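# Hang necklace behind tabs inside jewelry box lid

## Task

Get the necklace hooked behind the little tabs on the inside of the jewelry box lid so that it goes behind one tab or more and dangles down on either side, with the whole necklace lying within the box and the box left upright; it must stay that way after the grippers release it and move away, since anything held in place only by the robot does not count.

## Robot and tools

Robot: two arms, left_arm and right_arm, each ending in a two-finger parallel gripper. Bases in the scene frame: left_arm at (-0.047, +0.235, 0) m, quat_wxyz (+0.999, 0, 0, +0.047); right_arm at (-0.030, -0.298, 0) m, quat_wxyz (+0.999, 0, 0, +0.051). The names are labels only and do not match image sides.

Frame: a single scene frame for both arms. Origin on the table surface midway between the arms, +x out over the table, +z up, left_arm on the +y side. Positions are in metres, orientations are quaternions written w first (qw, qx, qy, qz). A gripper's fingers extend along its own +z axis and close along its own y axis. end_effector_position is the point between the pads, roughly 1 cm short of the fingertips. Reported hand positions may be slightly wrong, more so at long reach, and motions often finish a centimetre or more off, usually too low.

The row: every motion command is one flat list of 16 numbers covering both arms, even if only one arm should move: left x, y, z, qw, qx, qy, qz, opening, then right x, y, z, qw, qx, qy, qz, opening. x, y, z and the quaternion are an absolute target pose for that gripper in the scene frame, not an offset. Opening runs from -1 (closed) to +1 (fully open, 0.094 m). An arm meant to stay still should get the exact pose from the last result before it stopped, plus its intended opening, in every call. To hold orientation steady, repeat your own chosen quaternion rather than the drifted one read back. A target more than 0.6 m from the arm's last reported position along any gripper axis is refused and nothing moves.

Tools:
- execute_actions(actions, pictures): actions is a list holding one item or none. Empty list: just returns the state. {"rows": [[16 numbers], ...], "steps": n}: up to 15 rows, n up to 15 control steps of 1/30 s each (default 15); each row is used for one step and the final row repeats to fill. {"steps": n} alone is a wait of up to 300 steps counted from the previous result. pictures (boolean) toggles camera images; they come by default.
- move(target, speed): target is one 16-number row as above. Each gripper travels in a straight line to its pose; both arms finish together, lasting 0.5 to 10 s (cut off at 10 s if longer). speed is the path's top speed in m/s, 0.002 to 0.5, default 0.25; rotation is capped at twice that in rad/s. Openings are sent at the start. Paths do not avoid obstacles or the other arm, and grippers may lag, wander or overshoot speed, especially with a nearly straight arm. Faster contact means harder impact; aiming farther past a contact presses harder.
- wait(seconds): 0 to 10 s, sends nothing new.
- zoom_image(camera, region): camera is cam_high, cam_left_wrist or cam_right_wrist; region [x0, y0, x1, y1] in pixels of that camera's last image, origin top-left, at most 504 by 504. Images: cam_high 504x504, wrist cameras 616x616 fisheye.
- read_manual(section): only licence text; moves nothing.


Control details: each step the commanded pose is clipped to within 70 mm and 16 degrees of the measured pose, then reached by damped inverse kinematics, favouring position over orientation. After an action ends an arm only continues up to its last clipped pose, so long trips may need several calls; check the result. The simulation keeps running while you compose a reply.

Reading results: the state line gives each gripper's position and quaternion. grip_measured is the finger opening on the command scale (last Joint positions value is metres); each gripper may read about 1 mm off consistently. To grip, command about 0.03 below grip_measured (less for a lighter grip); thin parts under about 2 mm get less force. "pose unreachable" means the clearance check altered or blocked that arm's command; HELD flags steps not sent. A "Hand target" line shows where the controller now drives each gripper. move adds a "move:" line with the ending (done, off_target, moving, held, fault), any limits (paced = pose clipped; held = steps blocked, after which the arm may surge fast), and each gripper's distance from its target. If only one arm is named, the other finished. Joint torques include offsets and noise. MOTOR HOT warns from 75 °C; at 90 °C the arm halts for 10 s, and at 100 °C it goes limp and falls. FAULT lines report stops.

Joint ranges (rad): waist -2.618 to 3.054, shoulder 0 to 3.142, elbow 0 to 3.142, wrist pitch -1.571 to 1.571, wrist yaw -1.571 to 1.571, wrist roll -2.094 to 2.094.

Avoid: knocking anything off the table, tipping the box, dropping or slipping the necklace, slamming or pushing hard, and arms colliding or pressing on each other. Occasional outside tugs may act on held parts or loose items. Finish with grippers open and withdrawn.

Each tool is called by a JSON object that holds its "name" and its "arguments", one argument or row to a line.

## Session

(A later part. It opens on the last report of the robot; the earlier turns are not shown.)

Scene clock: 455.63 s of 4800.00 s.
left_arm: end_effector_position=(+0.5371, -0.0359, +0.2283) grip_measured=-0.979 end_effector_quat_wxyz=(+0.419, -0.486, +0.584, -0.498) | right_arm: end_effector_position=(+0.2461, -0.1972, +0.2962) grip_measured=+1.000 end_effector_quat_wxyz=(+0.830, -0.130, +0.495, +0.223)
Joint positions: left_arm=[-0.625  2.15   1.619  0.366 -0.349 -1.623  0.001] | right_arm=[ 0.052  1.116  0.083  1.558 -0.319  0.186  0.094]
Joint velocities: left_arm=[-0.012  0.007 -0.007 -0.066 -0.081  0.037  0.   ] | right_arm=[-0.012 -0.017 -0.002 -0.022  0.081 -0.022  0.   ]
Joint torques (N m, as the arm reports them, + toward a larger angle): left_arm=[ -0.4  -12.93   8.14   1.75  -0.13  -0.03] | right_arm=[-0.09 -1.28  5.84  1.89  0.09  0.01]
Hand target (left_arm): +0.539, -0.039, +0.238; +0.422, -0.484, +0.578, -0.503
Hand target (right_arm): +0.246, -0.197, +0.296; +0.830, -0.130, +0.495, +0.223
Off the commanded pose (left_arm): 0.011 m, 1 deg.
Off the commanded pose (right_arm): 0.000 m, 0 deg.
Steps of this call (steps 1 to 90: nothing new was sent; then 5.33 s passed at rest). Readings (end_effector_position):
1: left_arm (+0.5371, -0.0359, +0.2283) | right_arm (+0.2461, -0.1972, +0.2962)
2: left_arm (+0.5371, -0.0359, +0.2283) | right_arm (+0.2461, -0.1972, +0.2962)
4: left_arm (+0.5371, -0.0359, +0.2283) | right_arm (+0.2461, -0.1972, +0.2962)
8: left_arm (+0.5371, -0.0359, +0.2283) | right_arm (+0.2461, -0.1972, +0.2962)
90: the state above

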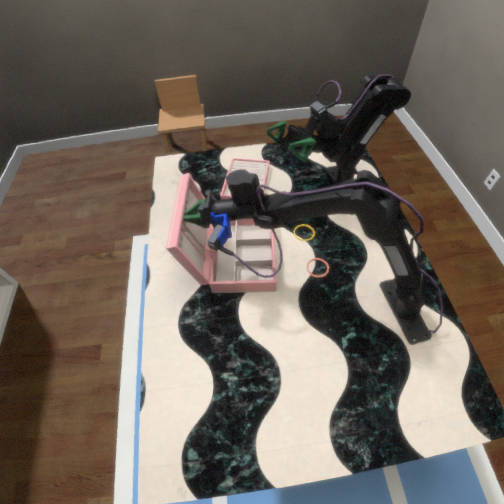

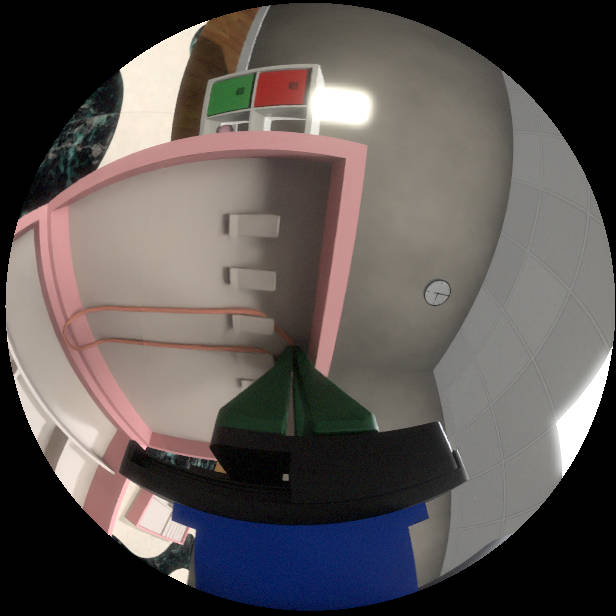

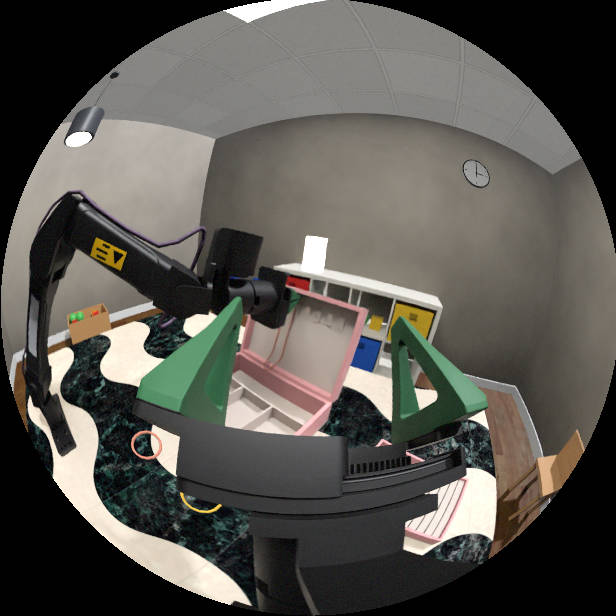

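{"name": "move", "arguments": {
  "target": [0.5395,-0.042,0.234,0.422,-0.4845,0.5776,-0.5032,-1,0.2462,-0.1972,0.2962,0.83,-0.13,0.495,0.223,1],
  "speed": 0.005
}}

{"name": "zoom_image", "arguments": {
  "camera": "cam_left_wrist",
  "region": [200,240,360,400]
}}

Scene clock: 460.07 s of 4800.00 s.
left_arm: end_effector_position=(+0.5372, -0.0376, +0.2237) grip_measured=-0.979 end_effector_quat_wxyz=(+0.418, -0.487, +0.586, -0.495) | right_arm: end_effector_position=(+0.2461, -0.1972, +0.2962) grip_measured=+1.000 end_effector_quat_wxyz=(+0.830, -0.130, +0.495, +0.223)
Joint positions: left_arm=[-0.628  2.158  1.619  0.368 -0.352 -1.623  0.001] | right_arm=[ 0.052  1.116  0.083  1.558 -0.319  0.186  0.094]
Joint velocities: left_arm=[ 0.002 -0.032 -0.017 -0.066  0.022 -0.007  0.   ] | right_arm=[ 0.007  0.007  0.007  0.007 -0.066  0.007  0.   ]
Joint torques (N m, as the arm reports them, + toward a larger angle): left_arm=[ -0.53 -12.83   7.94   1.88  -0.15  -0.04] | right_arm=[ 0.04 -1.31  5.83  1.88  0.1   0.01]
Hand target (left_arm): +0.539, -0.042, +0.234; +0.422, -0.485, +0.578, -0.503
Hand target (right_arm): +0.246, -0.197, +0.296; +0.830, -0.130, +0.495, +0.223
Off the commanded pose (left_arm): 0.011 m, 1 deg.
Off the commanded pose (right_arm): 0.000 m, 0 deg.
move: off_target (left_arm)

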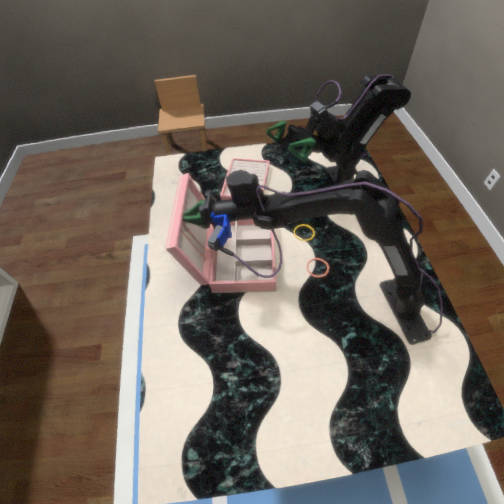

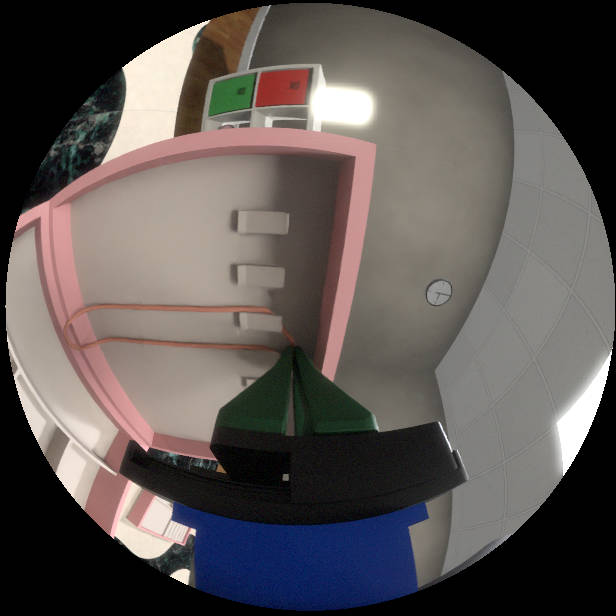

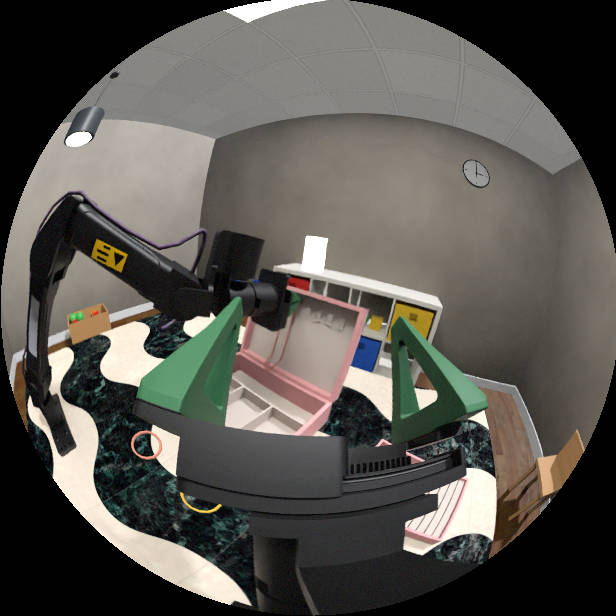

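Region (200, 240, 360, 400) of cam_left_wrist's 616x616 image, scaled by 3.150, with more detail than that image has.

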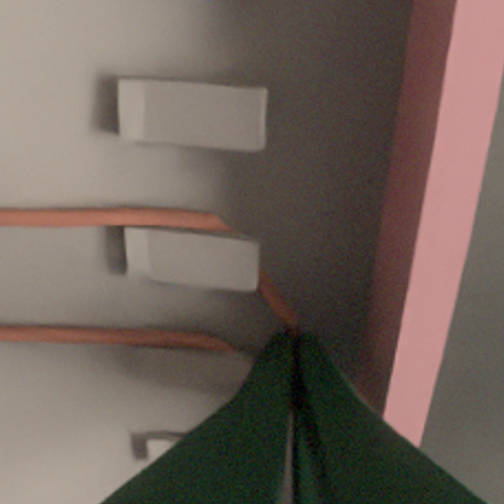

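Good. Open slightly, then retract.

{"name": "move", "arguments": {
  "target": [0.5395,-0.042,0.234,0.422,-0.4845,0.5776,-0.5032,-0.92,0.2462,-0.1972,0.2962,0.83,-0.13,0.495,0.223,1],
  "speed": 0.005
}}

{"name": "move", "arguments": {
  "target": [0.52,-0.039,0.238,0.422,-0.4845,0.5776,-0.5032,-0.92,0.2462,-0.1972,0.2962,0.83,-0.13,0.495,0.223,1],
  "speed": 0.006
}}

{"name": "zoom_image", "arguments": {
  "camera": "cam_left_wrist",
  "region": [200,240,360,400]
}}

Scene clock: 466.53 s of 4800.00 s.
left_arm: end_effector_position=(+0.5373, -0.0377, +0.2243) grip_measured=-0.922 end_effector_quat_wxyz=(+0.418, -0.486, +0.585, -0.496) | right_arm: end_effector_position=(+0.2461, -0.1972, +0.2962) grip_measured=+1.000 end_effector_quat_wxyz=(+0.830, -0.130, +0.495, +0.223)
Joint positions: left_arm=[-0.628  2.158  1.619  0.37  -0.352 -1.623  0.004] | right_arm=[ 0.052  1.116  0.083  1.558 -0.319  0.186  0.094]
Joint velocities: left_arm=[-0.002  0.022 -0.002  0.037  0.007  0.022 -0.001] | right_arm=[-0.002 -0.012  0.002 -0.007 -0.007 -0.051  0.   ]
Joint torques (N m, as the arm reports them, + toward a larger angle): left_arm=[ -0.54 -12.83   7.94   1.85  -0.14  -0.03] | right_arm=[-0.07 -1.31  5.85  1.88  0.08 -0.01]
Hand target (left_arm): +0.539, -0.042, +0.234; +0.422, -0.485, +0.578, -0.503
Hand target (right_arm): +0.246, -0.197, +0.296; +0.830, -0.130, +0.495, +0.223
Off the commanded pose (left_arm): 0.011 m, 1 deg.
Off the commanded pose (right_arm): 0.000 m, 0 deg.
After step 90, 0.80 s passed at rest.
move: off_target (left_arm)

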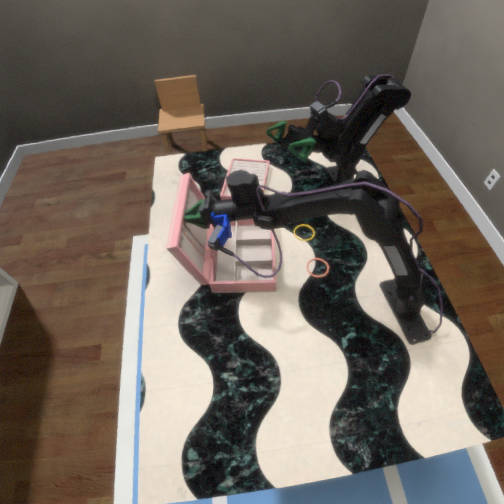

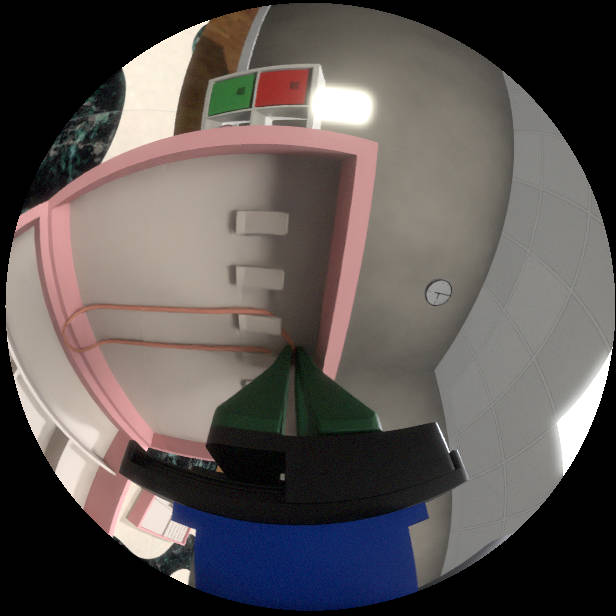

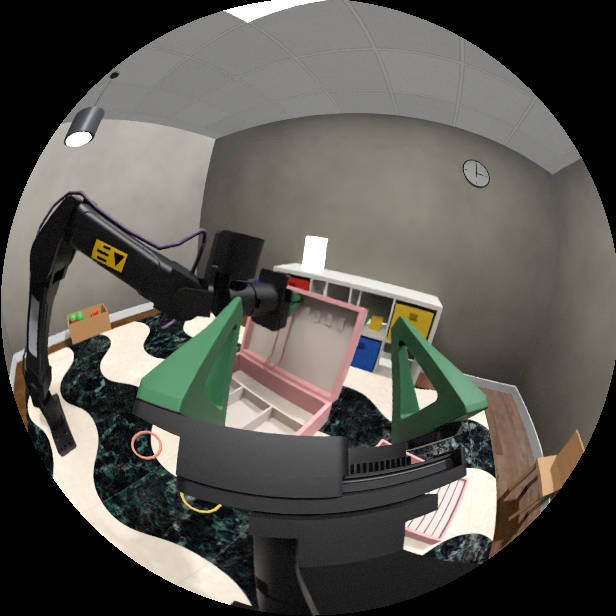

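Scene clock: 470.57 s of 4800.00 s.
left_arm: end_effector_position=(+0.5255, -0.0393, +0.2236) grip_measured=-0.922 end_effector_quat_wxyz=(+0.418, -0.485, +0.587, -0.496) | right_arm: end_effector_position=(+0.2461, -0.1972, +0.2962) grip_measured=+1.000 end_effector_quat_wxyz=(+0.830, -0.130, +0.495, +0.223)
Joint positions: left_arm=[-0.643  2.123  1.561  0.392 -0.362 -1.623  0.004] | right_arm=[ 0.052  1.116  0.083  1.558 -0.319  0.186  0.094]
Joint velocities: left_arm=[ 0.012 -0.032  0.002 -0.022 -0.022 -0.037  0.001] | right_arm=[ 0.002 -0.012  0.007 -0.037 -0.007 -0.066  0.   ]
Joint torques (N m, as the arm reports them, + toward a larger angle): left_arm=[ -0.63 -15.77   5.36   1.83  -0.19  -0.06] | right_arm=[-0.09 -1.27  5.87  1.88  0.08 -0.01]
Hand target (left_arm): +0.520, -0.039, +0.238; +0.422, -0.485, +0.578, -0.503
Hand target (right_arm): +0.246, -0.197, +0.296; +0.830, -0.130, +0.495, +0.223
Off the commanded pose (left_arm): 0.015 m, 1 deg.
Off the commanded pose (right_arm): 0.000 m, 0 deg.
move: off_target (left_arm)

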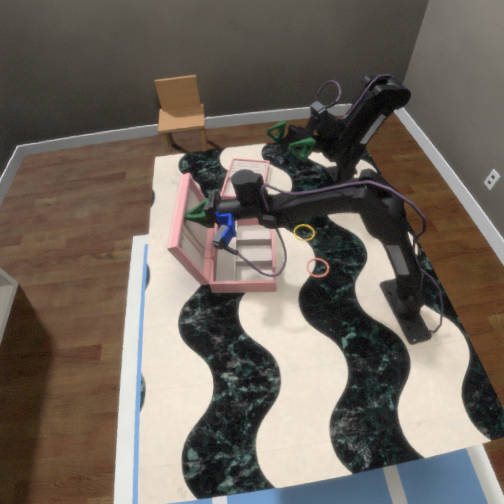

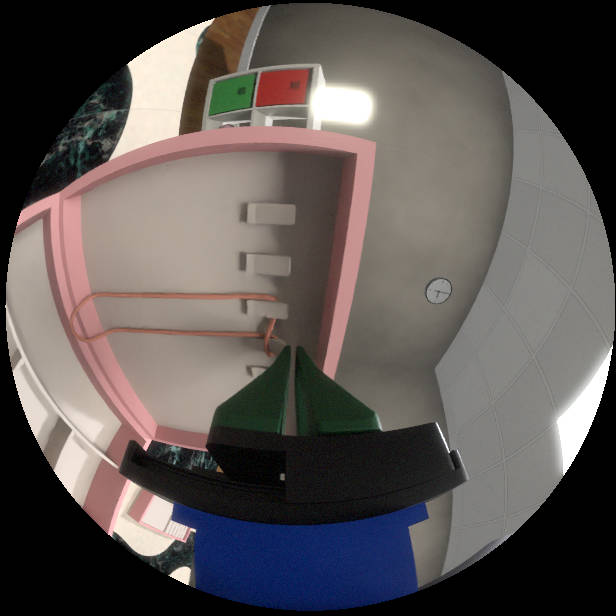

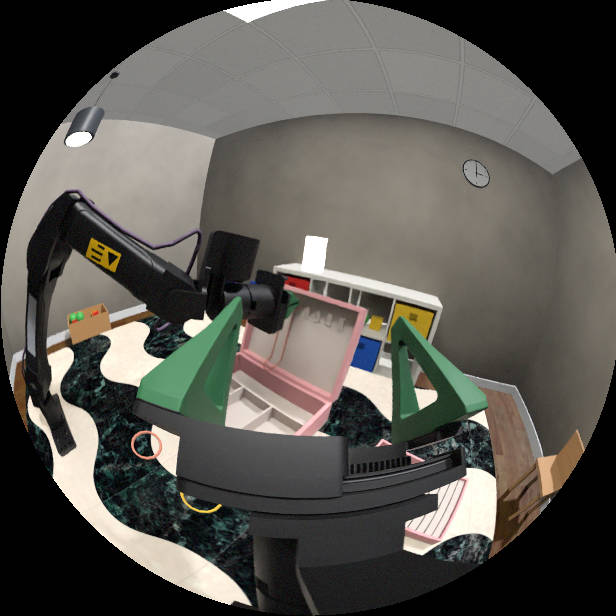

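Region (200, 240, 360, 400) of cam_left_wrist's 616x616 image, scaled by 3.150, with more detail than that image has.

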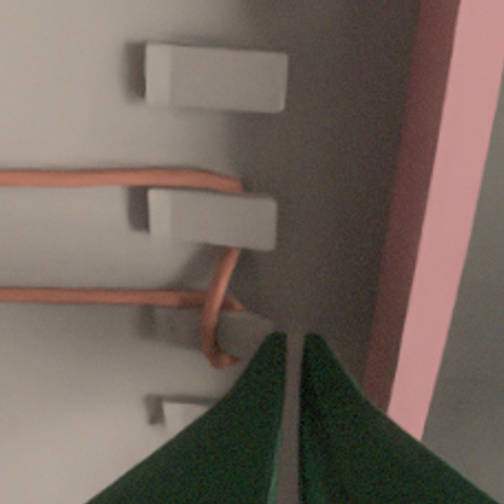

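Behind tab 3 (and looped round tab 4). Move clear.

{"name": "move", "arguments": {
  "target": [0.40,0.0,0.26,0.422,-0.4845,0.5776,-0.5032,-0.92,0.2462,-0.1972,0.2962,0.83,-0.13,0.495,0.223,1],
  "speed": 0.08
}}

{"name": "move", "arguments": {
  "target": [0.3,0.2,0.3,0.422,-0.4845,0.5776,-0.5032,0,0.2462,-0.1972,0.2962,0.83,-0.13,0.495,0.223,1],
  "speed": 0.15
}}

{"name": "zoom_image", "arguments": {
  "camera": "cam_right_wrist",
  "region": [220,260,380,420]
}}

Scene clock: 476.10 s of 4800.00 s.
left_arm: end_effector_position=(+0.4053, -0.0023, +0.2543) grip_measured=-0.922 end_effector_quat_wxyz=(+0.419, -0.483, +0.583, -0.501) | right_arm: end_effector_position=(+0.2461, -0.1972, +0.2962) grip_measured=+1.000 end_effector_quat_wxyz=(+0.830, -0.130, +0.495, +0.223)
Joint positions: left_arm=[-0.731  1.65   1.046  0.442 -0.448 -1.637  0.004] | right_arm=[ 0.052  1.116  0.083  1.558 -0.319  0.186  0.094]
Joint velocities: left_arm=[-0.027  0.002 -0.012  0.007  0.051 -0.037 -0.   ] | right_arm=[-0.012 -0.017 -0.002  0.081 -0.022 -0.022  0.   ]
Joint torques (N m, as the arm reports them, + toward a larger angle): left_arm=[ -0.55 -10.5    5.13   1.75  -0.17  -0.06] | right_arm=[-0.04 -1.22  5.9   1.91  0.11  0.01]
Hand target (left_arm): +0.400, +0.000, +0.260; +0.422, -0.485, +0.578, -0.503
Hand target (right_arm): +0.246, -0.197, +0.296; +0.830, -0.130, +0.495, +0.223
Off the commanded pose (left_arm): 0.008 m, 1 deg.
Off the commanded pose (right_arm): 0.000 m, 0 deg.
After step 90, 0.47 s passed at rest.
move: done

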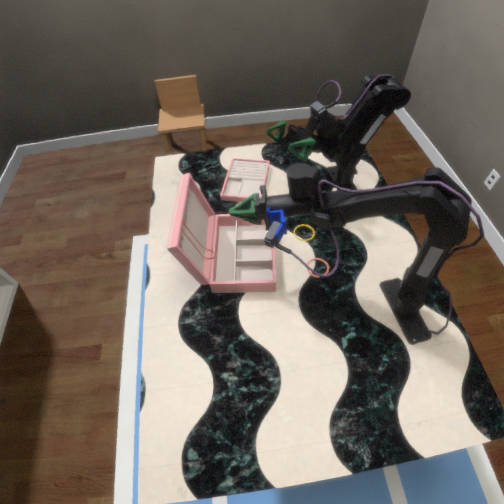

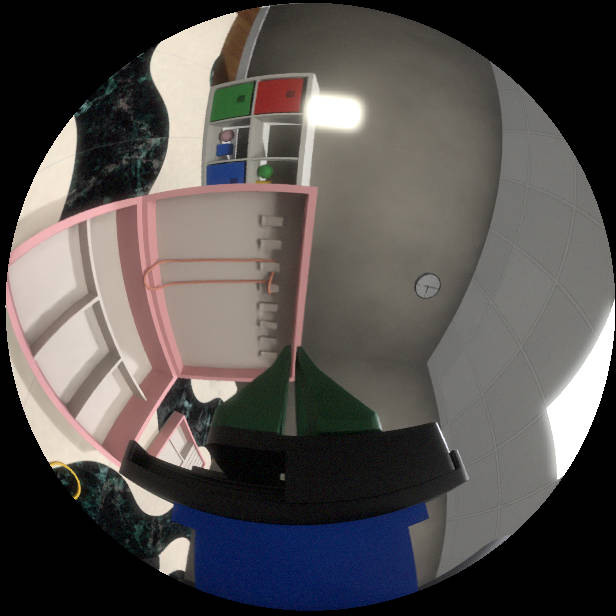

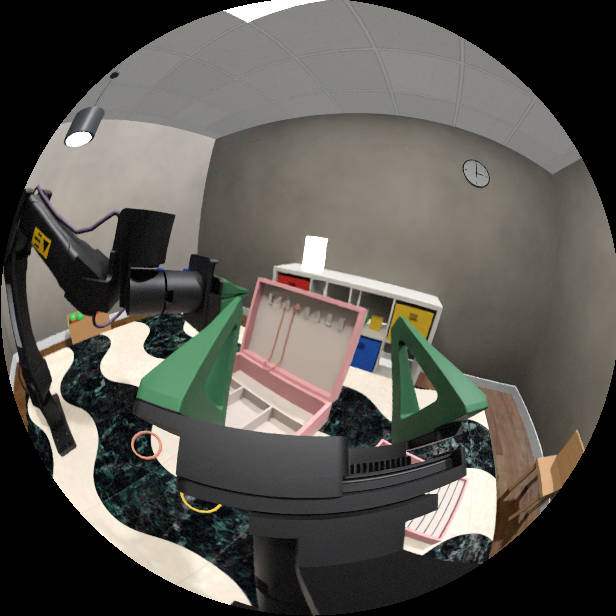

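Scene clock: 478.33 s of 4800.00 s.
left_arm: end_effector_position=(+0.3029, +0.2007, +0.2978) grip_measured=-0.002 end_effector_quat_wxyz=(+0.418, -0.492, +0.575, -0.503) | right_arm: end_effector_position=(+0.2461, -0.1972, +0.2962) grip_measured=+1.000 end_effector_quat_wxyz=(+0.830, -0.130, +0.495, +0.223)
Joint positions: left_arm=[-0.125  0.893  0.69   0.057  0.138 -1.565  0.047] | right_arm=[ 0.052  1.116  0.083  1.558 -0.319  0.186  0.094]
Joint velocities: left_arm=[-0.012 -0.022  0.007  0.051 -0.007  0.022 -0.002] | right_arm=[ 0.007  0.007 -0.022  0.022 -0.007  0.022  0.   ]
Joint torques (N m, as the arm reports them, + toward a larger angle): left_arm=[ 0.65 -3.38  6.04  1.87  0.09  0.14] | right_arm=[-0.03 -1.29  5.86  1.88  0.09 -0.01]
Hand target (left_arm): +0.300, +0.201, +0.301; +0.423, -0.484, +0.578, -0.503
Hand target (right_arm): +0.246, -0.197, +0.296; +0.830, -0.130, +0.495, +0.223
Off the commanded pose (left_arm): 0.004 m, 1 deg.
Off the commanded pose (right_arm): 0.000 m, 0 deg.
move: done

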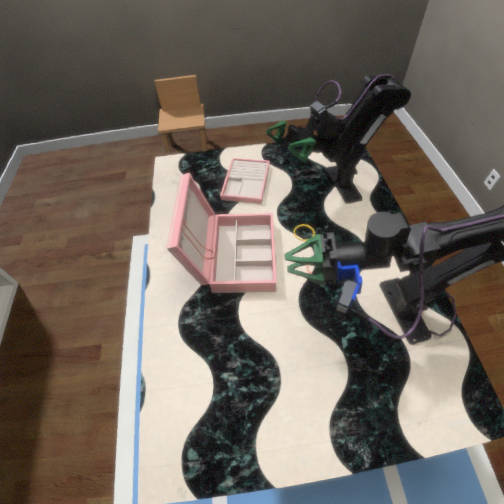

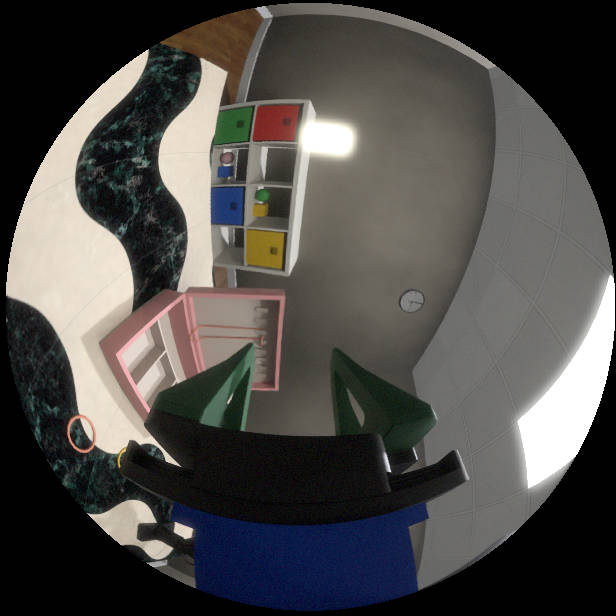

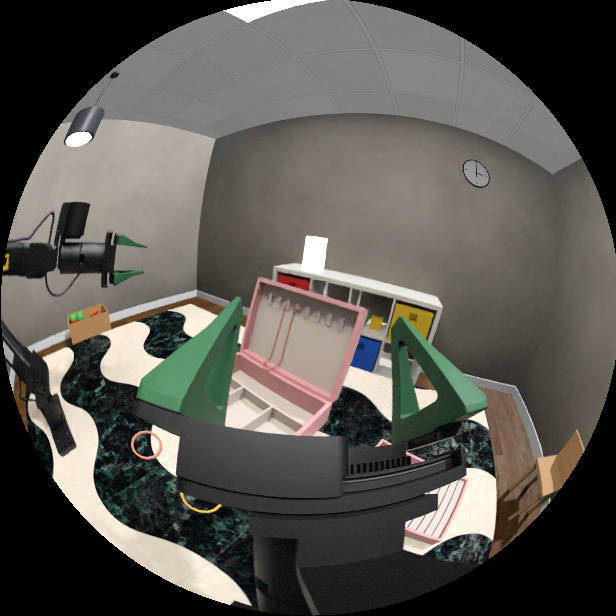

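Region (220, 260, 380, 420) of cam_right_wrist's 616x616 image, scaled by 3.150, with more detail than that image has.

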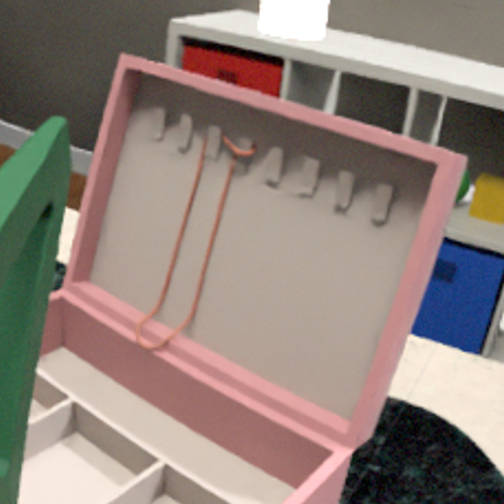

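{"name": "finished_scene", "arguments": {
  "scene": 2
}}

The scene is finished: the task was done.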